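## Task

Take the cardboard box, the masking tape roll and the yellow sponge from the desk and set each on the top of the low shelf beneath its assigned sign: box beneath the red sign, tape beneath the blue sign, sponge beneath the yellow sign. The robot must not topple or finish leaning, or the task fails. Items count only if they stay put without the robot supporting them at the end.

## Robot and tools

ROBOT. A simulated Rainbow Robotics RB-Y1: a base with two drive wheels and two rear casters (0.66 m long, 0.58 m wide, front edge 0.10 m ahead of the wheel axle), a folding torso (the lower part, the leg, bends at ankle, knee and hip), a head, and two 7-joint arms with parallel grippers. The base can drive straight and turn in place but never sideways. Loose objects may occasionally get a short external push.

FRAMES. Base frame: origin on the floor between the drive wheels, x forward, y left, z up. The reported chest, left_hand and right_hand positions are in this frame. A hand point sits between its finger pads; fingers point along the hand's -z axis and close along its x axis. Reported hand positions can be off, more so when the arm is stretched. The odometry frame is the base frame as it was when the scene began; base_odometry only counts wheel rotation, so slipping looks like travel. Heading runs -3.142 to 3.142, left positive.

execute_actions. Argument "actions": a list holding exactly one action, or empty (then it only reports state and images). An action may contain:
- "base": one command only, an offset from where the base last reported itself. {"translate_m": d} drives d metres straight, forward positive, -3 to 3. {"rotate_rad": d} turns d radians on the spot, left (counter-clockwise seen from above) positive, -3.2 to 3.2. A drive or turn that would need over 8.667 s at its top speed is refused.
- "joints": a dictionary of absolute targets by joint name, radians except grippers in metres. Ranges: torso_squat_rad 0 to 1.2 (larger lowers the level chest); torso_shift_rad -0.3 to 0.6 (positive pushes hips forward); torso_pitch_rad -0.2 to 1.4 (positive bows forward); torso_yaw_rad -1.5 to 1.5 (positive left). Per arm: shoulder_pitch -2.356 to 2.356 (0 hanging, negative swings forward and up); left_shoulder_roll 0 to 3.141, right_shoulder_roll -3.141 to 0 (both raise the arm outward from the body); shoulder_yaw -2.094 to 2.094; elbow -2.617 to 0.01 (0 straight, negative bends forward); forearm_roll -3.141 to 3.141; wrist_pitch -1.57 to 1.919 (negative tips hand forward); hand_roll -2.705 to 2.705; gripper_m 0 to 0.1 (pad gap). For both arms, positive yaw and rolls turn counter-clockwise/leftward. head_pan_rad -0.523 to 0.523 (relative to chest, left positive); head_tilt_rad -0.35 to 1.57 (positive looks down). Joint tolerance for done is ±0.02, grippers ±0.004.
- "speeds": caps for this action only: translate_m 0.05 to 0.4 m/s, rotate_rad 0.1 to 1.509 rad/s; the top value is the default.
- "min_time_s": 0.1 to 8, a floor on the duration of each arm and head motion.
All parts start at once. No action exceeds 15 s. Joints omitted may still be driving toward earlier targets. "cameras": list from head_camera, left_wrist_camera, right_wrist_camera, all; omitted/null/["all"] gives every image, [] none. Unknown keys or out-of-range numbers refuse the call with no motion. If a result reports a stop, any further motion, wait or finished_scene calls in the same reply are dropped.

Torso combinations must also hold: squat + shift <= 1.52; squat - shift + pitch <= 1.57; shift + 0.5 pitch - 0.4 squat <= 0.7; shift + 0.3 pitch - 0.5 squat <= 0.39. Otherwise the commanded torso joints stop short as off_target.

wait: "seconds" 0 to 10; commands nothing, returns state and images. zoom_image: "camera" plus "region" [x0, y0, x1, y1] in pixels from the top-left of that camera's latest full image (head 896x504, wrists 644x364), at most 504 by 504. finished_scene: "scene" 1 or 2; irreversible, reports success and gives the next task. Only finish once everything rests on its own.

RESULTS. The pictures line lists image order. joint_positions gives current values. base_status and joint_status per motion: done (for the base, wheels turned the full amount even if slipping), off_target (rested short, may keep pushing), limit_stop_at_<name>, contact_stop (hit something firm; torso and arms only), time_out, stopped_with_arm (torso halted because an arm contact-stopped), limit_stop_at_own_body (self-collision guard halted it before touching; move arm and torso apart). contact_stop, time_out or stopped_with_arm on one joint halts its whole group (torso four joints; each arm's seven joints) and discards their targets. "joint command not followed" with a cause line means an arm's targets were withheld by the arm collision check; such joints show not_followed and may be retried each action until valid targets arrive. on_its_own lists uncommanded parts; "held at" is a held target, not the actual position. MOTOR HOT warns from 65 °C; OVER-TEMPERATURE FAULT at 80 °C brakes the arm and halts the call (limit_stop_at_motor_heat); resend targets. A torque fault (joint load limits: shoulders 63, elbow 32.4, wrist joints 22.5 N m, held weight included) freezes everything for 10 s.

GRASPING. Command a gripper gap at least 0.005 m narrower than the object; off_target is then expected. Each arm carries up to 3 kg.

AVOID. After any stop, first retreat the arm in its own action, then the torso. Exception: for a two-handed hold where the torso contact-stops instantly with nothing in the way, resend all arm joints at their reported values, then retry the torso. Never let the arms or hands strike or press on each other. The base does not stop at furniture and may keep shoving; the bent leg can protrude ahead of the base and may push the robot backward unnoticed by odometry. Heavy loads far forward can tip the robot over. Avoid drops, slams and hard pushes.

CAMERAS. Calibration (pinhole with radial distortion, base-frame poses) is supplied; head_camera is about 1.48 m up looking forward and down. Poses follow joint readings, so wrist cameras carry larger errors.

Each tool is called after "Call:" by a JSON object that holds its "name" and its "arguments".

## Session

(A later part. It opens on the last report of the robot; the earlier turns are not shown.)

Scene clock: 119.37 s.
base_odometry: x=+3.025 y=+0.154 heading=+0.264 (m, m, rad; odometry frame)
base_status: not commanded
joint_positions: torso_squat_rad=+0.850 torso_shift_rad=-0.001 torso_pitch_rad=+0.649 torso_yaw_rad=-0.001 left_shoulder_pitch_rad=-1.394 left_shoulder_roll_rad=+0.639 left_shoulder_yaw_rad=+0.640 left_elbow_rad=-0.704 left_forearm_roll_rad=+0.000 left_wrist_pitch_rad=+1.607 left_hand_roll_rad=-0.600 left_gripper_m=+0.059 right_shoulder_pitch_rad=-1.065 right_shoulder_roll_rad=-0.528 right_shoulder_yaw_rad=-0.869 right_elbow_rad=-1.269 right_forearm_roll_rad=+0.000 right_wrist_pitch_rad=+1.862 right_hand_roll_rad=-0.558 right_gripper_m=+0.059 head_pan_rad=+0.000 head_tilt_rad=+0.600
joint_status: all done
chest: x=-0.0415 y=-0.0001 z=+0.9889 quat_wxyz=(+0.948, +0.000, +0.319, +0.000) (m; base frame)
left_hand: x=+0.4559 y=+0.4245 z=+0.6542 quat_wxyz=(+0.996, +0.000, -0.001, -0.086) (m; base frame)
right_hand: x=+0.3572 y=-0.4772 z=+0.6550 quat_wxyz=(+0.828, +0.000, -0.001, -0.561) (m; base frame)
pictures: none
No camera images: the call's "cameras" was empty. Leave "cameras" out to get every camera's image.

Call:
{"name": "execute_actions", "arguments": {"actions": [{"joints":{"left_gripper_m":0.1,"right_gripper_m":0.1}}], "cameras": []}}

Call:
{"name": "execute_actions", "arguments": {"actions": [{"joints":{"torso_squat_rad":0.73}}], "cameras": []}}

Call:
{"name": "execute_actions", "arguments": {"actions": [{"base":{"translate_m":-2.9},"joints":{"torso_squat_rad":0.42,"torso_pitch_rad":0.4,"head_tilt_rad":-0.1,"left_shoulder_pitch_rad":-0.25,"left_shoulder_roll_rad":0.25,"left_shoulder_yaw_rad":0,"left_elbow_rad":-0.2,"left_wrist_pitch_rad":0,"left_hand_roll_rad":0,"right_shoulder_pitch_rad":-1.184,"right_shoulder_roll_rad":-0.213,"right_shoulder_yaw_rad":-0.322,"right_elbow_rad":-0.844,"right_wrist_pitch_rad":1.606,"right_hand_roll_rad":0},"min_time_s":7.5}], "cameras": ["head_camera"]}}

Call:
{"name": "execute_actions", "arguments": {"actions": [{"base":{"rotate_rad":3.18},"joints":{"head_tilt_rad":0.1}}], "cameras": ["head_camera"]}}

Scene clock: 134.60 s.
base_odometry: x=+3.025 y=+0.154 heading=+0.264 (m, m, rad; odometry frame)
base_status: not commanded
joint_positions: torso_squat_rad=+0.850 torso_shift_rad=-0.001 torso_pitch_rad=+0.650 torso_yaw_rad=-0.001 left_shoulder_pitch_rad=-1.394 left_shoulder_roll_rad=+0.639 left_shoulder_yaw_rad=+0.640 left_elbow_rad=-0.704 left_forearm_roll_rad=+0.000 left_wrist_pitch_rad=+1.607 left_hand_roll_rad=-0.600 left_gripper_m=+0.100 right_shoulder_pitch_rad=-1.065 right_shoulder_roll_rad=-0.528 right_shoulder_yaw_rad=-0.869 right_elbow_rad=-1.269 right_forearm_roll_rad=+0.000 right_wrist_pitch_rad=+1.862 right_hand_roll_rad=-0.558 right_gripper_m=+0.099 head_pan_rad=+0.000 head_tilt_rad=+0.600
joint_status: all done
chest: x=-0.0414 y=-0.0001 z=+0.9889 quat_wxyz=(+0.948, +0.000, +0.319, +0.000) (m; base frame)
left_hand: x=+0.4559 y=+0.4245 z=+0.6540 quat_wxyz=(+0.996, +0.000, -0.001, -0.086) (m; base frame)
right_hand: x=+0.3572 y=-0.4772 z=+0.6548 quat_wxyz=(+0.828, +0.000, +0.000, -0.561) (m; base frame)
pictures: none
No camera images: the call's "cameras" was empty. Leave "cameras" out to get every camera's image.

Scene clock: 135.80 s.
base_odometry: x=+3.025 y=+0.154 heading=+0.264 (m, m, rad; odometry frame)
base_status: not commanded
joint_positions: torso_squat_rad=+0.730 torso_shift_rad=-0.001 torso_pitch_rad=+0.650 torso_yaw_rad=-0.001 left_shoulder_pitch_rad=-1.394 left_shoulder_roll_rad=+0.639 left_shoulder_yaw_rad=+0.640 left_elbow_rad=-0.704 left_forearm_roll_rad=+0.000 left_wrist_pitch_rad=+1.607 left_hand_roll_rad=-0.600 left_gripper_m=+0.100 right_shoulder_pitch_rad=-1.065 right_shoulder_roll_rad=-0.528 right_shoulder_yaw_rad=-0.869 right_elbow_rad=-1.269 right_forearm_roll_rad=+0.000 right_wrist_pitch_rad=+1.862 right_hand_roll_rad=-0.558 right_gripper_m=+0.099 head_pan_rad=+0.000 head_tilt_rad=+0.600
joint_status: all done
chest: x=-0.0414 y=-0.0001 z=+1.0485 quat_wxyz=(+0.948, +0.000, +0.319, +0.000) (m; base frame)
left_hand: x=+0.4558 y=+0.4245 z=+0.7135 quat_wxyz=(+0.996, +0.000, +0.000, -0.086) (m; base frame)
right_hand: x=+0.3570 y=-0.4771 z=+0.7142 quat_wxyz=(+0.828, +0.000, +0.000, -0.561) (m; base frame)
pictures: none
No camera images: the call's "cameras" was empty. Leave "cameras" out to get every camera's image.

Scene clock: 144.70 s.
base_odometry: x=+0.225 y=-0.602 heading=+0.263 (m, m, rad; odometry frame)
base_status: done
joint_positions: torso_squat_rad=+0.420 torso_shift_rad=-0.001 torso_pitch_rad=+0.400 torso_yaw_rad=-0.001 left_shoulder_pitch_rad=-0.250 left_shoulder_roll_rad=+0.250 left_shoulder_yaw_rad=+0.000 left_elbow_rad=-0.200 left_forearm_roll_rad=+0.000 left_wrist_pitch_rad=+0.000 left_hand_roll_rad=+0.000 left_gripper_m=+0.100 right_shoulder_pitch_rad=-1.184 right_shoulder_roll_rad=-0.213 right_shoulder_yaw_rad=-0.322 right_elbow_rad=-0.844 right_forearm_roll_rad=+0.000 right_wrist_pitch_rad=+1.606 right_hand_roll_rad=+0.000 right_gripper_m=+0.099 head_pan_rad=+0.000 head_tilt_rad=-0.100
joint_status: all done
chest: x=-0.1083 y=-0.0002 z=+1.2047 quat_wxyz=(+0.980, +0.000, +0.199, +0.000) (m; base frame)
left_hand: x=-0.0870 y=+0.3913 z=+0.5326 quat_wxyz=(+0.992, +0.110, -0.023, -0.063) (m; base frame)
right_hand: x=+0.3926 y=-0.2210 z=+0.8476 quat_wxyz=(+1.000, +0.000, +0.000, +0.000) (m; base frame)
pictures: head_camera
camera_calibration (this result's frames):
head_camera: T_world_to_cam=[[-0.0023569, -0.999834, -0.0180616, 0.020222], [-0.265878, 0.0180381, -0.963838, 1.38226], [0.964004, 0.00253051, -0.265876, 0.323295], [0, 0, 0, 1]] pos_world=[0.0559012, -0.00553274, 1.41859]
Images, in order (width x height): head_camera 896x504.

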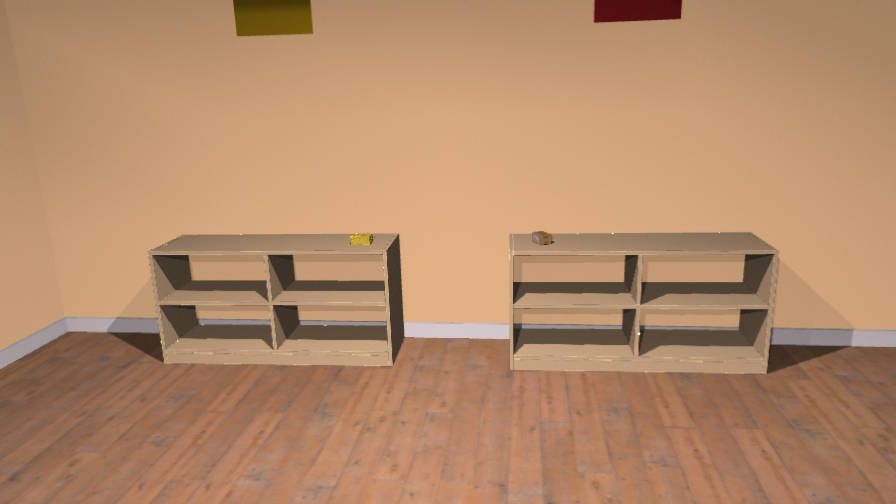

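Scene clock: 150.07 s.
base_odometry: x=+0.225 y=-0.602 heading=-2.840 (m, m, rad; odometry frame)
base_status: done
joint_positions: torso_squat_rad=+0.420 torso_shift_rad=-0.001 torso_pitch_rad=+0.400 torso_yaw_rad=-0.001 left_shoulder_pitch_rad=-0.250 left_shoulder_roll_rad=+0.250 left_shoulder_yaw_rad=+0.000 left_elbow_rad=-0.200 left_forearm_roll_rad=+0.000 left_wrist_pitch_rad=+0.000 left_hand_roll_rad=+0.000 left_gripper_m=+0.100 right_shoulder_pitch_rad=-1.184 right_shoulder_roll_rad=-0.213 right_shoulder_yaw_rad=-0.322 right_elbow_rad=-0.844 right_forearm_roll_rad=+0.000 right_wrist_pitch_rad=+1.606 right_hand_roll_rad=+0.000 right_gripper_m=+0.099 head_pan_rad=+0.000 head_tilt_rad=+0.100
joint_status: all done
chest: x=-0.1083 y=-0.0002 z=+1.2047 quat_wxyz=(+0.980, +0.000, +0.199, +0.000) (m; base frame)
left_hand: x=-0.0869 y=+0.3913 z=+0.5326 quat_wxyz=(+0.992, +0.110, -0.023, -0.063) (m; base frame)
right_hand: x=+0.3926 y=-0.2210 z=+0.8476 quat_wxyz=(+1.000, +0.000, +0.000, +0.000) (m; base frame)
pictures: head_camera
camera_calibration (this result's frames):
head_camera: T_world_to_cam=[[-0.00601843, -0.999832, -0.0173051, 0.0191617], [-0.451978, 0.0181567, -0.891844, 1.28099], [0.892009, 0.00245403, -0.452011, 0.579506], [0, 0, 0, 1]] pos_world=[0.0621716, -0.00552231, 1.40472]
Images, in order (width x height): head_camera 896x504.

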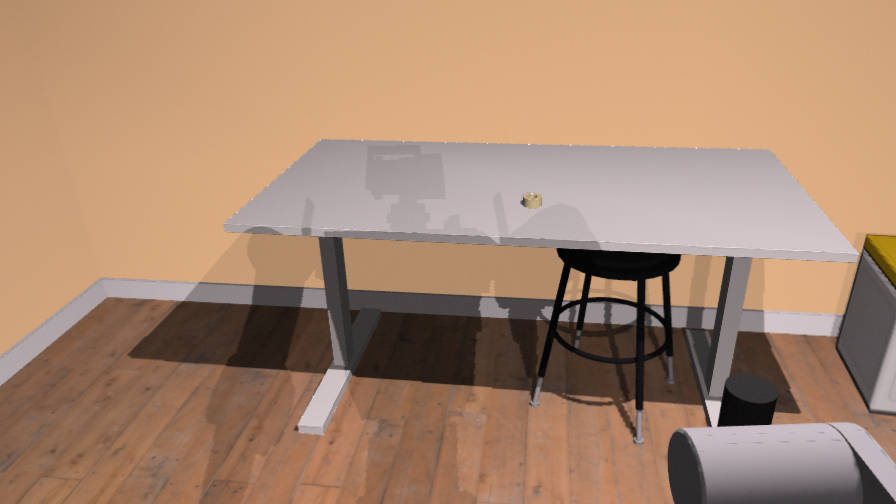

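Call:
{"name": "execute_actions", "arguments": {"actions": [{"base":{"translate_m":1.335},"joints":{"head_tilt_rad":0.7,"torso_squat_rad":0.5,"right_shoulder_pitch_rad":-1.175,"right_shoulder_roll_rad":-0.239,"right_shoulder_yaw_rad":-0.351}}], "cameras": ["head_camera","right_wrist_camera"]}}

Scene clock: 160.60 s.
base_odometry: x=-1.050 y=-0.998 heading=-2.840 (m, m, rad; odometry frame)
base_status: done
joint_positions: torso_squat_rad=+0.500 torso_shift_rad=-0.001 torso_pitch_rad=+0.400 torso_yaw_rad=-0.001 left_shoulder_pitch_rad=-0.250 left_shoulder_roll_rad=+0.250 left_shoulder_yaw_rad=+0.000 left_elbow_rad=-0.200 left_forearm_roll_rad=+0.000 left_wrist_pitch_rad=+0.000 left_hand_roll_rad=+0.000 left_gripper_m=+0.100 right_shoulder_pitch_rad=-1.175 right_shoulder_roll_rad=-0.239 right_shoulder_yaw_rad=-0.351 right_elbow_rad=-0.844 right_forearm_roll_rad=+0.000 right_wrist_pitch_rad=+1.606 right_hand_roll_rad=+0.000 right_gripper_m=+0.099 head_pan_rad=+0.000 head_tilt_rad=+0.700
joint_status: all done
chest: x=-0.1081 y=-0.0002 z=+1.1798 quat_wxyz=(+0.980, +0.000, +0.199, +0.000) (m; base frame)
left_hand: x=-0.0868 y=+0.3912 z=+0.5077 quat_wxyz=(+0.992, +0.110, -0.023, -0.063) (m; base frame)
right_hand: x=+0.3924 y=-0.2396 z=+0.8228 quat_wxyz=(+1.000, +0.000, +0.000, -0.021) (m; base frame)
pictures: head_camera, right_wrist_camera
camera_calibration (this result's frames):
head_camera: T_world_to_cam=[[-0.0151746, -0.999824, -0.0110696, 0.0101979], [-0.87669, 0.0186278, -0.480695, 0.697328], [0.480817, 0.00241021, -0.876818, 1.13986], [0, 0, 0, 1]] pos_world=[0.0634328, -0.00554091, 1.33476]
right_wrist_camera: T_world_to_cam=[[-0.997072, 0.0734928, 0.0211152, 0.396467], [0.0691926, 0.749607, 0.658257, -0.362186], [0.032549, 0.65779, -0.752497, 0.856189], [0, 0, 0, 1]] pos_world=[0.392499, -0.320833, 0.87432]
Images, in order (width x height): head_camera 896x504, right_wrist_camera 644x364.

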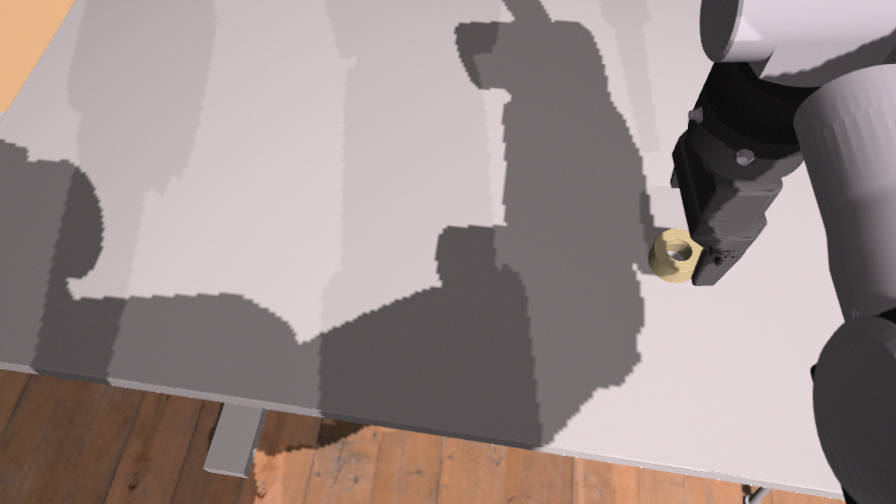

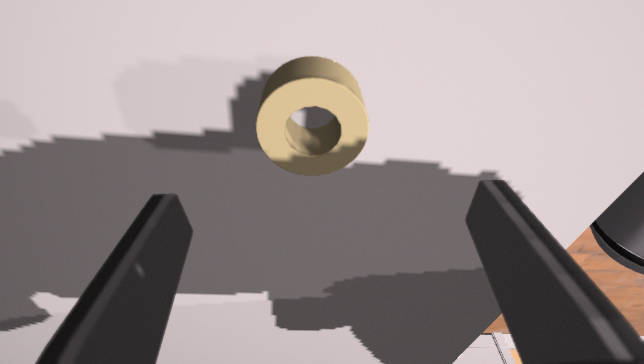

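Call:
{"name": "execute_actions", "arguments": {"actions": [{"base":{"translate_m":0.005},"joints":{"torso_squat_rad":0.655}}], "cameras": ["right_wrist_camera"]}}

Scene clock: 166.20 s.
base_odometry: x=-1.055 y=-1.000 heading=-2.840 (m, m, rad; odometry frame)
base_status: done
joint_positions: torso_squat_rad=+0.655 torso_shift_rad=-0.001 torso_pitch_rad=+0.400 torso_yaw_rad=-0.001 left_shoulder_pitch_rad=-0.250 left_shoulder_roll_rad=+0.250 left_shoulder_yaw_rad=+0.000 left_elbow_rad=-0.200 left_forearm_roll_rad=+0.000 left_wrist_pitch_rad=+0.000 left_hand_roll_rad=+0.000 left_gripper_m=+0.100 right_shoulder_pitch_rad=-1.175 right_shoulder_roll_rad=-0.239 right_shoulder_yaw_rad=-0.351 right_elbow_rad=-0.844 right_forearm_roll_rad=+0.000 right_wrist_pitch_rad=+1.606 right_hand_roll_rad=+0.000 right_gripper_m=+0.099 head_pan_rad=+0.000 head_tilt_rad=+0.700
joint_status: all done
chest: x=-0.1082 y=-0.0001 z=+1.1207 quat_wxyz=(+0.980, +0.000, +0.199, +0.000) (m; base frame)
left_hand: x=-0.0868 y=+0.3912 z=+0.4485 quat_wxyz=(+0.992, +0.110, -0.023, -0.063) (m; base frame)
right_hand: x=+0.3925 y=-0.2396 z=+0.7637 quat_wxyz=(+1.000, +0.000, +0.000, -0.021) (m; base frame)
pictures: right_wrist_camera
camera_calibration (this result's frames):
right_wrist_camera: T_world_to_cam=[[-0.997075, 0.0734953, 0.0209619, 0.397875], [0.0690932, 0.749608, 0.658266, -0.323284], [0.0326662, 0.657789, -0.752493, 0.811665], [0, 0, 0, 1]] pos_world=[0.392534, -0.320811, 0.815239]
Images, in order (width x height): right_wrist_camera 644x364.

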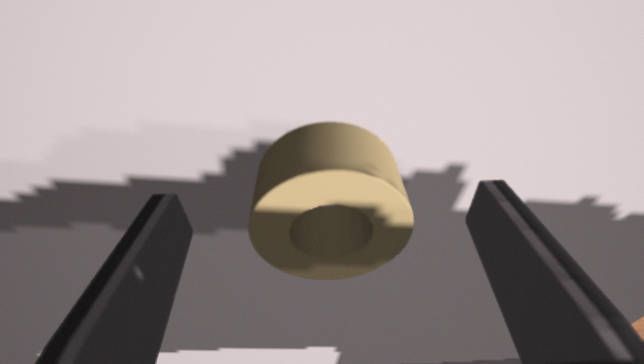

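Call:
{"name": "execute_actions", "arguments": {"actions": [{"joints":{"torso_squat_rad":0.665,"right_gripper_m":0.04}}], "cameras": []}}

Call:
{"name": "execute_actions", "arguments": {"actions": [{"joints":{"torso_squat_rad":0.58}}], "cameras": ["right_wrist_camera"]}}

Scene clock: 173.03 s.
base_odometry: x=-1.055 y=-1.000 heading=-2.840 (m, m, rad; odometry frame)
base_status: not commanded
joint_positions: torso_squat_rad=+0.665 torso_shift_rad=-0.001 torso_pitch_rad=+0.400 torso_yaw_rad=-0.001 left_shoulder_pitch_rad=-0.250 left_shoulder_roll_rad=+0.250 left_shoulder_yaw_rad=+0.000 left_elbow_rad=-0.200 left_forearm_roll_rad=+0.000 left_wrist_pitch_rad=+0.000 left_hand_roll_rad=+0.000 left_gripper_m=+0.100 right_shoulder_pitch_rad=-1.175 right_shoulder_roll_rad=-0.239 right_shoulder_yaw_rad=-0.351 right_elbow_rad=-0.844 right_forearm_roll_rad=+0.000 right_wrist_pitch_rad=+1.606 right_hand_roll_rad=+0.000 right_gripper_m=+0.048 head_pan_rad=+0.000 head_tilt_rad=+0.700
joint_status: right_gripper_m off_target (ended at +0.048, target +0.040); the others done
chest: x=-0.1082 y=-0.0001 z=+1.1164 quat_wxyz=(+0.980, +0.000, +0.199, +0.000) (m; base frame)
left_hand: x=-0.0868 y=+0.3912 z=+0.4442 quat_wxyz=(+0.992, +0.110, -0.023, -0.063) (m; base frame)
right_hand: x=+0.3924 y=-0.2396 z=+0.7594 quat_wxyz=(+1.000, +0.000, +0.000, -0.021) (m; base frame)
pictures: none
No camera images: the call's "cameras" was empty. Leave "cameras" out to get every camera's image.

Scene clock: 174.10 s.
base_odometry: x=-1.055 y=-1.000 heading=-2.840 (m, m, rad; odometry frame)
base_status: not commanded
joint_positions: torso_squat_rad=+0.580 torso_shift_rad=-0.001 torso_pitch_rad=+0.400 torso_yaw_rad=-0.001 left_shoulder_pitch_rad=-0.250 left_shoulder_roll_rad=+0.250 left_shoulder_yaw_rad=+0.000 left_elbow_rad=-0.200 left_forearm_roll_rad=+0.000 left_wrist_pitch_rad=+0.000 left_hand_roll_rad=+0.000 left_gripper_m=+0.100 right_shoulder_pitch_rad=-1.175 right_shoulder_roll_rad=-0.239 right_shoulder_yaw_rad=-0.351 right_elbow_rad=-0.844 right_forearm_roll_rad=+0.000 right_wrist_pitch_rad=+1.606 right_hand_roll_rad=+0.000 right_gripper_m=+0.048 head_pan_rad=+0.000 head_tilt_rad=+0.700
joint_status: all done
chest: x=-0.1081 y=-0.0001 z=+1.1510 quat_wxyz=(+0.980, +0.000, +0.199, +0.000) (m; base frame)
left_hand: x=-0.0868 y=+0.3912 z=+0.4789 quat_wxyz=(+0.992, +0.110, -0.023, -0.063) (m; base frame)
right_hand: x=+0.3924 y=-0.2396 z=+0.7940 quat_wxyz=(+1.000, +0.000, +0.000, -0.021) (m; base frame)
pictures: right_wrist_camera
camera_calibration (this result's frames):
right_wrist_camera: T_world_to_cam=[[-0.997071, 0.0735034, 0.0211436, 0.397053], [0.0692194, 0.749609, 0.658252, -0.343227], [0.0325343, 0.657787, -0.752501, 0.83451], [0, 0, 0, 1]] pos_world=[0.392498, -0.320829, 0.845504]
Images, in order (width x height): right_wrist_camera 644x364.

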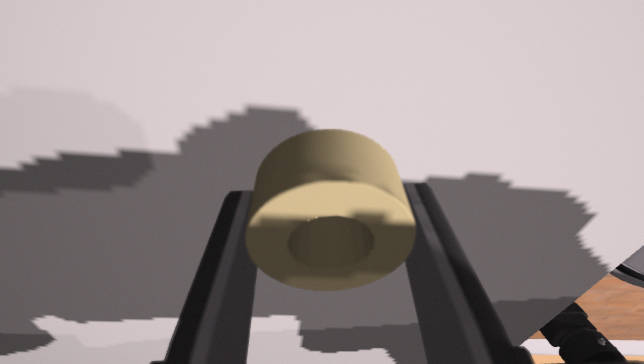

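Call:
{"name": "execute_actions", "arguments": {"actions": [{"base":{"translate_m":-0.6},"joints":{"head_tilt_rad":-0.05}}], "cameras": []}}

Call:
{"name": "execute_actions", "arguments": {"actions": [{"base":{"rotate_rad":2.61},"joints":{"torso_squat_rad":0.75,"right_shoulder_pitch_rad":-1.018,"right_shoulder_roll_rad":-0.514,"right_shoulder_yaw_rad":-0.69},"min_time_s":4}], "cameras": ["head_camera","right_wrist_camera"]}}

Scene clock: 182.60 s.
base_odometry: x=-0.482 y=-0.821 heading=-2.839 (m, m, rad; odometry frame)
base_status: done
joint_positions: torso_squat_rad=+0.580 torso_shift_rad=-0.001 torso_pitch_rad=+0.400 torso_yaw_rad=-0.001 left_shoulder_pitch_rad=-0.250 left_shoulder_roll_rad=+0.250 left_shoulder_yaw_rad=+0.000 left_elbow_rad=-0.200 left_forearm_roll_rad=+0.000 left_wrist_pitch_rad=+0.000 left_hand_roll_rad=+0.000 left_gripper_m=+0.100 right_shoulder_pitch_rad=-1.175 right_shoulder_roll_rad=-0.239 right_shoulder_yaw_rad=-0.351 right_elbow_rad=-0.844 right_forearm_roll_rad=+0.000 right_wrist_pitch_rad=+1.606 right_hand_roll_rad=+0.000 right_gripper_m=+0.048 head_pan_rad=+0.000 head_tilt_rad=-0.050
joint_status: all done
chest: x=-0.1082 y=-0.0001 z=+1.1510 quat_wxyz=(+0.980, +0.000, +0.199, +0.000) (m; base frame)
left_hand: x=-0.0869 y=+0.3912 z=+0.4789 quat_wxyz=(+0.992, +0.110, -0.023, -0.063) (m; base frame)
right_hand: x=+0.3924 y=-0.2396 z=+0.7940 quat_wxyz=(+1.000, +0.000, +0.000, -0.021) (m; base frame)
pictures: none
No camera images: the call's "cameras" was empty. Leave "cameras" out to get every camera's image.

Scene clock: 187.50 s.
base_odometry: x=-0.482 y=-0.821 heading=-0.229 (m, m, rad; odometry frame)
base_status: done
joint_positions: torso_squat_rad=+0.750 torso_shift_rad=-0.001 torso_pitch_rad=+0.400 torso_yaw_rad=-0.001 left_shoulder_pitch_rad=-0.250 left_shoulder_roll_rad=+0.250 left_shoulder_yaw_rad=+0.000 left_elbow_rad=-0.200 left_forearm_roll_rad=+0.000 left_wrist_pitch_rad=+0.000 left_hand_roll_rad=+0.000 left_gripper_m=+0.100 right_shoulder_pitch_rad=-1.018 right_shoulder_roll_rad=-0.514 right_shoulder_yaw_rad=-0.690 right_elbow_rad=-0.844 right_forearm_roll_rad=+0.000 right_wrist_pitch_rad=+1.606 right_hand_roll_rad=+0.000 right_gripper_m=+0.048 head_pan_rad=+0.000 head_tilt_rad=-0.050
joint_status: all done
chest: x=-0.1081 y=-0.0001 z=+1.0777 quat_wxyz=(+0.980, +0.000, +0.199, +0.000) (m; base frame)
left_hand: x=-0.0868 y=+0.3913 z=+0.4056 quat_wxyz=(+0.992, +0.110, -0.023, -0.063) (m; base frame)
right_hand: x=+0.3351 y=-0.4458 z=+0.7208 quat_wxyz=(+0.969, +0.000, +0.000, -0.248) (m; base frame)
pictures: head_camera, right_wrist_camera
camera_calibration (this result's frames):
head_camera: T_world_to_cam=[[-0.0033297, -0.999834, -0.0179193, 0.01781], [-0.313729, 0.0180591, -0.949341, 1.24127], [0.949507, 0.00246077, -0.313737, 0.349235], [0, 0, 0, 1]] pos_world=[0.057881, -0.00546861, 1.28828]
right_wrist_camera: T_world_to_cam=[[-0.861258, 0.507737, 0.0209403, 0.504875], [0.394281, 0.641673, 0.657875, -0.293273], [0.320591, 0.574856, -0.752836, 0.783665], [0, 0, 0, 1]] pos_world=[0.299223, -0.518653, 0.772336]
Images, in order (width x height): head_camera 896x504, right_wrist_camera 644x364.

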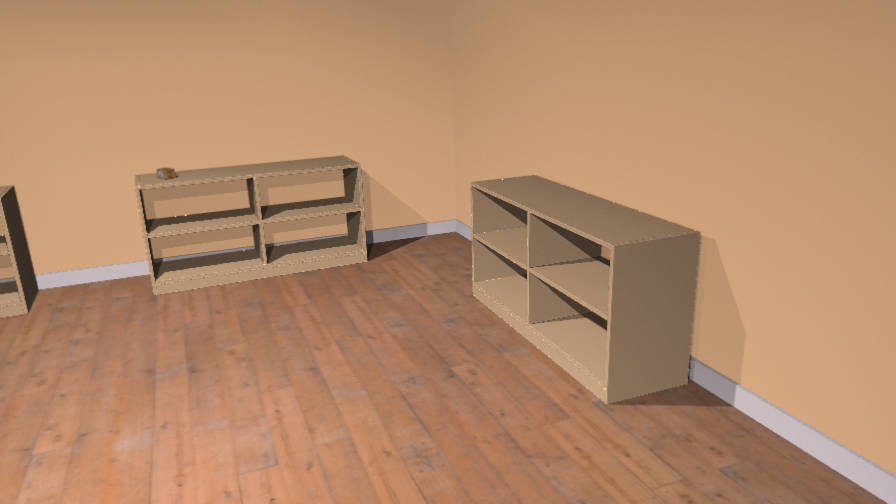

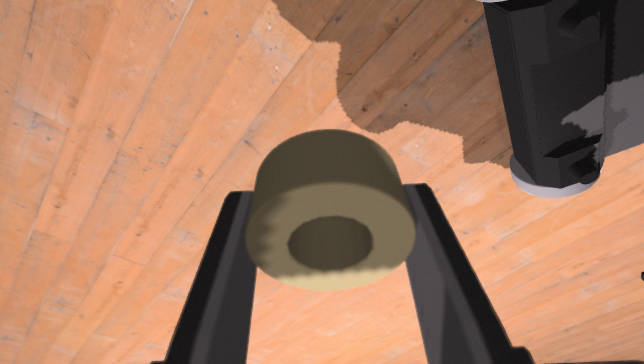

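Call:
{"name": "execute_actions", "arguments": {"actions": [{"base":{"translate_m":2.55},"joints":{"head_tilt_rad":0.75,"head_pan_rad":-0.45,"torso_squat_rad":0.81}}], "cameras": ["head_camera","right_wrist_camera"]}}

Scene clock: 200.40 s.
base_odometry: x=+2.002 y=-1.400 heading=-0.229 (m, m, rad; odometry frame)
base_status: done
joint_positions: torso_squat_rad=+0.810 torso_shift_rad=-0.001 torso_pitch_rad=+0.400 torso_yaw_rad=-0.001 left_shoulder_pitch_rad=-0.250 left_shoulder_roll_rad=+0.250 left_shoulder_yaw_rad=+0.000 left_elbow_rad=-0.200 left_forearm_roll_rad=+0.000 left_wrist_pitch_rad=+0.000 left_hand_roll_rad=+0.000 left_gripper_m=+0.100 right_shoulder_pitch_rad=-1.018 right_shoulder_roll_rad=-0.514 right_shoulder_yaw_rad=-0.690 right_elbow_rad=-0.844 right_forearm_roll_rad=+0.000 right_wrist_pitch_rad=+1.606 right_hand_roll_rad=+0.000 right_gripper_m=+0.048 head_pan_rad=-0.450 head_tilt_rad=+0.750
joint_status: all done
chest: x=-0.1080 y=-0.0001 z=+1.0482 quat_wxyz=(+0.980, +0.000, +0.199, +0.000) (m; base frame)
left_hand: x=-0.0866 y=+0.3913 z=+0.3760 quat_wxyz=(+0.992, +0.110, -0.023, -0.063) (m; base frame)
right_hand: x=+0.3351 y=-0.4460 z=+0.6912 quat_wxyz=(+0.969, +0.000, +0.000, -0.248) (m; base frame)
pictures: head_camera, right_wrist_camera
camera_calibration (this result's frames):
head_camera: T_world_to_cam=[[-0.415235, -0.895788, 0.158571, -0.20275], [-0.831715, 0.303203, -0.465099, 0.615526], [0.368551, -0.325011, -0.870941, 1.01605], [0, 0, 0, 1]] pos_world=[0.0532889, -0.0380242, 1.20335]
right_wrist_camera: T_world_to_cam=[[-0.861153, 0.507908, 0.0210917, 0.505465], [0.394577, 0.64169, 0.65768, -0.273641], [0.320507, 0.574686, -0.753002, 0.761518], [0, 0, 0, 1]] pos_world=[0.299183, -0.518771, 0.742732]
Images, in order (width x height): head_camera 896x504, right_wrist_camera 644x364.

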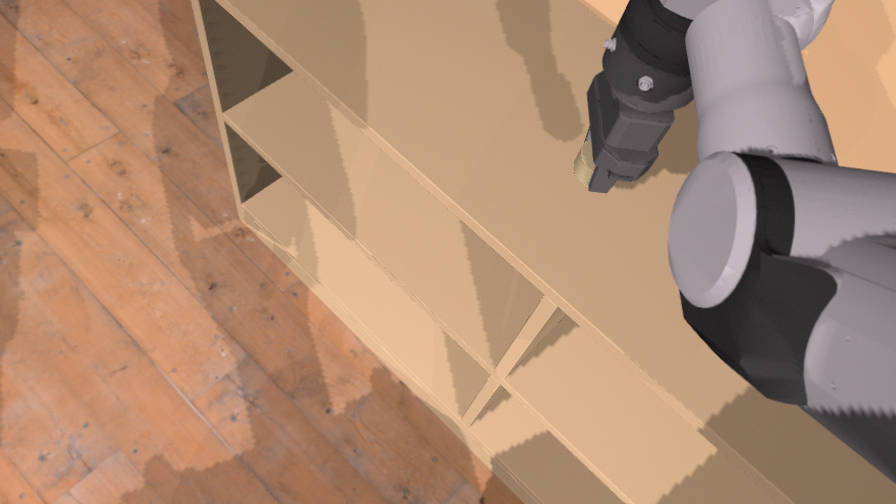

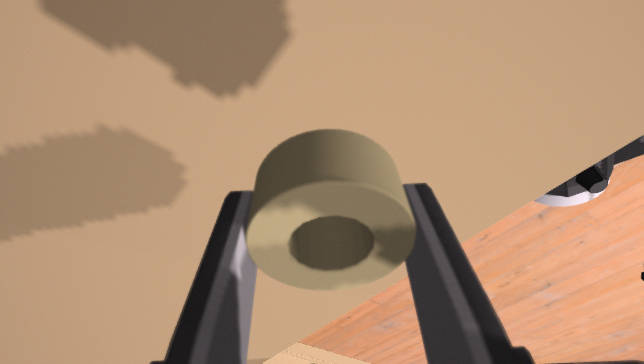

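Call:
{"name": "execute_actions", "arguments": {"actions": [{"joints":{"torso_squat_rad":0.887}}], "cameras": ["right_wrist_camera"]}}

Scene clock: 207.90 s.
base_odometry: x=+2.002 y=-1.400 heading=-0.229 (m, m, rad; odometry frame)
base_status: not commanded
joint_positions: torso_squat_rad=+0.887 torso_shift_rad=-0.001 torso_pitch_rad=+0.400 torso_yaw_rad=-0.001 left_shoulder_pitch_rad=-0.250 left_shoulder_roll_rad=+0.250 left_shoulder_yaw_rad=+0.000 left_elbow_rad=-0.200 left_forearm_roll_rad=+0.000 left_wrist_pitch_rad=+0.000 left_hand_roll_rad=+0.000 left_gripper_m=+0.100 right_shoulder_pitch_rad=-1.018 right_shoulder_roll_rad=-0.514 right_shoulder_yaw_rad=-0.690 right_elbow_rad=-0.844 right_forearm_roll_rad=+0.000 right_wrist_pitch_rad=+1.606 right_hand_roll_rad=+0.000 right_gripper_m=+0.048 head_pan_rad=-0.450 head_tilt_rad=+0.750
joint_status: all done
chest: x=-0.1080 y=-0.0001 z=+1.0077 quat_wxyz=(+0.980, +0.000, +0.199, +0.000) (m; base frame)
left_hand: x=-0.0866 y=+0.3913 z=+0.3356 quat_wxyz=(+0.992, +0.110, -0.023, -0.063) (m; base frame)
right_hand: x=+0.3351 y=-0.4460 z=+0.6508 quat_wxyz=(+0.969, +0.000, +0.000, -0.248) (m; base frame)
pictures: right_wrist_camera
camera_calibration (this result's frames):
right_wrist_camera: T_world_to_cam=[[-0.861141, 0.507932, 0.0210076, 0.506387], [0.394538, 0.641693, 0.657701, -0.247091], [0.320587, 0.574661, -0.752986, 0.731074], [0, 0, 0, 1]] pos_world=[0.299185, -0.518773, 0.702363]
Images, in order (width x height): right_wrist_camera 644x364.

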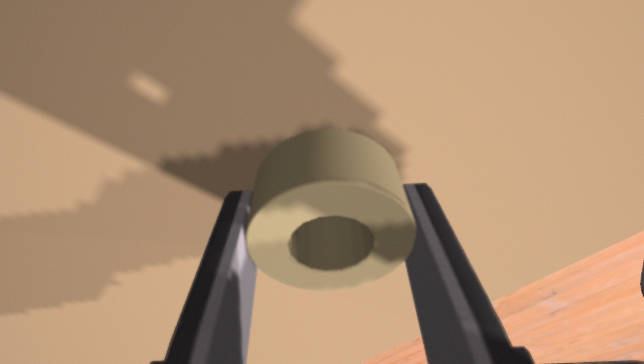

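Call:
{"name": "execute_actions", "arguments": {"actions": [{"joints":{"torso_squat_rad":0.894}}], "cameras": []}}

Call:
{"name": "execute_actions", "arguments": {"actions": [{"joints":{"right_gripper_m":0.09,"head_pan_rad":0.52,"head_tilt_rad":0.2}}], "cameras": ["right_wrist_camera"]}}

Call:
{"name": "execute_actions", "arguments": {"actions": [{"joints":{"torso_squat_rad":0.7,"torso_pitch_rad":0.25}}], "cameras": ["head_camera","right_wrist_camera"]}}

Scene clock: 212.87 s.
base_odometry: x=+2.002 y=-1.400 heading=-0.229 (m, m, rad; odometry frame)
base_status: not commanded
joint_positions: torso_squat_rad=+0.894 torso_shift_rad=-0.002 torso_pitch_rad=+0.399 torso_yaw_rad=-0.001 left_shoulder_pitch_rad=-0.250 left_shoulder_roll_rad=+0.250 left_shoulder_yaw_rad=+0.000 left_elbow_rad=-0.200 left_forearm_roll_rad=+0.000 left_wrist_pitch_rad=+0.000 left_hand_roll_rad=+0.000 left_gripper_m=+0.100 right_shoulder_pitch_rad=-1.020 right_shoulder_roll_rad=-0.515 right_shoulder_yaw_rad=-0.690 right_elbow_rad=-0.845 right_forearm_roll_rad=+0.000 right_wrist_pitch_rad=+1.607 right_hand_roll_rad=+0.000 right_gripper_m=+0.048 head_pan_rad=-0.450 head_tilt_rad=+0.750
joint_status: all done
chest: x=-0.1086 y=+0.0002 z=+1.0040 quat_wxyz=(+0.980, -0.001, +0.198, +0.000) (m; base frame)
left_hand: x=-0.0864 y=+0.3911 z=+0.3317 quat_wxyz=(+0.992, +0.110, -0.023, -0.063) (m; base frame)
right_hand: x=+0.3359 y=-0.4465 z=+0.6492 quat_wxyz=(+0.969, -0.001, -0.002, -0.248) (m; base frame)
pictures: none
No camera images: the call's "cameras" was empty. Leave "cameras" out to get every camera's image.

Scene clock: 214.17 s.
base_odometry: x=+2.002 y=-1.400 heading=-0.229 (m, m, rad; odometry frame)
base_status: not commanded
joint_positions: torso_squat_rad=+0.894 torso_shift_rad=-0.001 torso_pitch_rad=+0.400 torso_yaw_rad=-0.001 left_shoulder_pitch_rad=-0.250 left_shoulder_roll_rad=+0.250 left_shoulder_yaw_rad=+0.000 left_elbow_rad=-0.200 left_forearm_roll_rad=+0.000 left_wrist_pitch_rad=+0.000 left_hand_roll_rad=+0.000 left_gripper_m=+0.100 right_shoulder_pitch_rad=-1.018 right_shoulder_roll_rad=-0.514 right_shoulder_yaw_rad=-0.690 right_elbow_rad=-0.844 right_forearm_roll_rad=+0.000 right_wrist_pitch_rad=+1.606 right_hand_roll_rad=+0.000 right_gripper_m=+0.090 head_pan_rad=+0.520 head_tilt_rad=+0.200
joint_status: all done
chest: x=-0.1081 y=-0.0001 z=+1.0039 quat_wxyz=(+0.980, +0.000, +0.199, +0.000) (m; base frame)
left_hand: x=-0.0866 y=+0.3912 z=+0.3318 quat_wxyz=(+0.992, +0.110, -0.023, -0.063) (m; base frame)
right_hand: x=+0.3352 y=-0.4462 z=+0.6473 quat_wxyz=(+0.969, -0.001, +0.000, -0.248) (m; base frame)
pictures: right_wrist_camera
camera_calibration (this result's frames):
right_wrist_camera: T_world_to_cam=[[-0.861047, 0.50812, 0.0203198, 0.507178], [0.394316, 0.6419, 0.657632, -0.244478], [0.321113, 0.574264, -0.753065, 0.728249], [0, 0, 0, 1]] pos_world=[0.299256, -0.518984, 0.69889]
Images, in order (width x height): right_wrist_camera 644x364.

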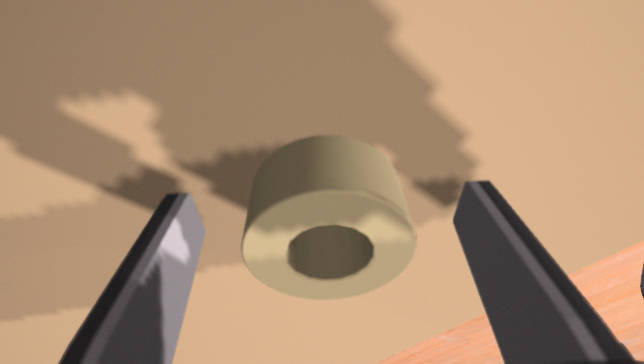

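Scene clock: 215.63 s.
base_odometry: x=+2.002 y=-1.400 heading=-0.229 (m, m, rad; odometry frame)
base_status: not commanded
joint_positions: torso_squat_rad=+0.700 torso_shift_rad=-0.001 torso_pitch_rad=+0.250 torso_yaw_rad=-0.001 left_shoulder_pitch_rad=-0.250 left_shoulder_roll_rad=+0.250 left_shoulder_yaw_rad=+0.000 left_elbow_rad=-0.200 left_forearm_roll_rad=+0.000 left_wrist_pitch_rad=+0.000 left_hand_roll_rad=+0.000 left_gripper_m=+0.100 right_shoulder_pitch_rad=-1.018 right_shoulder_roll_rad=-0.514 right_shoulder_yaw_rad=-0.690 right_elbow_rad=-0.844 right_forearm_roll_rad=+0.000 right_wrist_pitch_rad=+1.606 right_hand_roll_rad=+0.000 right_gripper_m=+0.090 head_pan_rad=+0.520 head_tilt_rad=+0.200
joint_status: all done
chest: x=-0.1521 y=-0.0001 z=+1.1157 quat_wxyz=(+0.992, +0.000, +0.125, +0.000) (m; base frame)
left_hand: x=-0.0305 y=+0.3912 z=+0.4543 quat_wxyz=(+0.987, +0.114, -0.097, -0.055) (m; base frame)
right_hand: x=+0.3394 y=-0.4462 z=+0.8291 quat_wxyz=(+0.966, +0.018, -0.073, -0.247) (m; base frame)
pictures: head_camera, right_wrist_camera
camera_calibration (this result's frames):
head_camera: T_world_to_cam=[[0.476089, -0.868098, -0.140518, 0.217359], [-0.394297, -0.0678958, -0.916471, 1.21758], [0.786046, 0.491728, -0.374613, 0.499005], [0, 0, 0, 1]] pos_world=[-0.0156333, 0.0259837, 1.33336]
right_wrist_camera: T_world_to_cam=[[-0.854471, 0.508109, -0.10819, 0.611368], [0.291845, 0.64179, 0.709177, -0.373711], [0.429775, 0.574396, -0.696679, 0.780242], [0, 0, 0, 1]] pos_world=[0.296133, -0.518965, 0.87475]
Images, in order (width x height): head_camera 896x504, right_wrist_camera 644x364.

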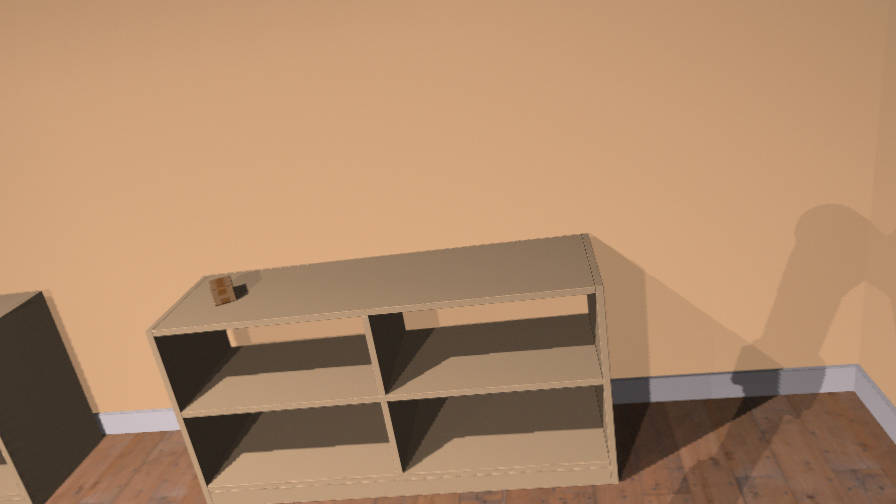

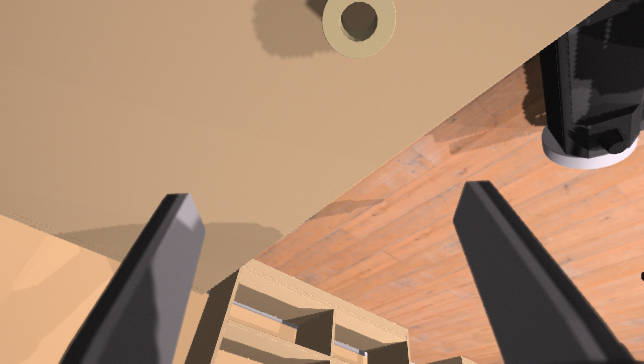

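Call:
{"name": "execute_actions", "arguments": {"actions": [{"joints":{"torso_yaw_rad":0.25,"torso_pitch_rad":0.12}}], "cameras": ["head_camera"]}}

Scene clock: 218.73 s.
base_odometry: x=+2.002 y=-1.400 heading=-0.229 (m, m, rad; odometry frame)
base_status: not commanded
joint_positions: torso_squat_rad=+0.700 torso_shift_rad=-0.001 torso_pitch_rad=+0.120 torso_yaw_rad=+0.250 left_shoulder_pitch_rad=-0.250 left_shoulder_roll_rad=+0.250 left_shoulder_yaw_rad=+0.000 left_elbow_rad=-0.200 left_forearm_roll_rad=+0.000 left_wrist_pitch_rad=+0.000 left_hand_roll_rad=+0.000 left_gripper_m=+0.100 right_shoulder_pitch_rad=-1.018 right_shoulder_roll_rad=-0.514 right_shoulder_yaw_rad=-0.690 right_elbow_rad=-0.844 right_forearm_roll_rad=+0.000 right_wrist_pitch_rad=+1.606 right_hand_roll_rad=+0.000 right_gripper_m=+0.090 head_pan_rad=+0.520 head_tilt_rad=+0.200
joint_status: all done
chest: x=-0.1916 y=-0.0001 z=+1.1231 quat_wxyz=(+0.990, +0.007, +0.060, +0.125) (m; base frame)
left_hand: x=-0.0905 y=+0.4488 z=+0.4957 quat_wxyz=(+0.975, +0.151, -0.144, +0.072) (m; base frame)
right_hand: x=+0.4258 y=-0.2963 z=+0.8913 quat_wxyz=(+0.982, +0.065, -0.126, -0.126) (m; base frame)
pictures: head_camera
camera_calibration (this result's frames):
head_camera: T_world_to_cam=[[0.688827, -0.717758, -0.101688, 0.234339], [-0.250792, -0.104335, -0.962402, 1.28787], [0.680162, 0.688431, -0.251877, 0.374684], [0, 0, 0, 1]] pos_world=[-0.0932764, 0.0446247, 1.35766]
Images, in order (width x height): head_camera 896x504.

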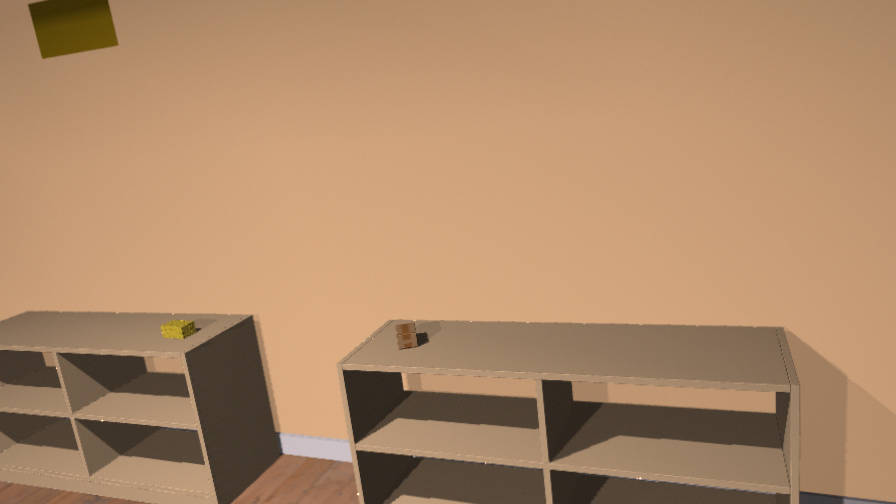

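Call:
{"name": "finished_scene", "arguments": {"scene": 2}}

The scene is finished: the task was done.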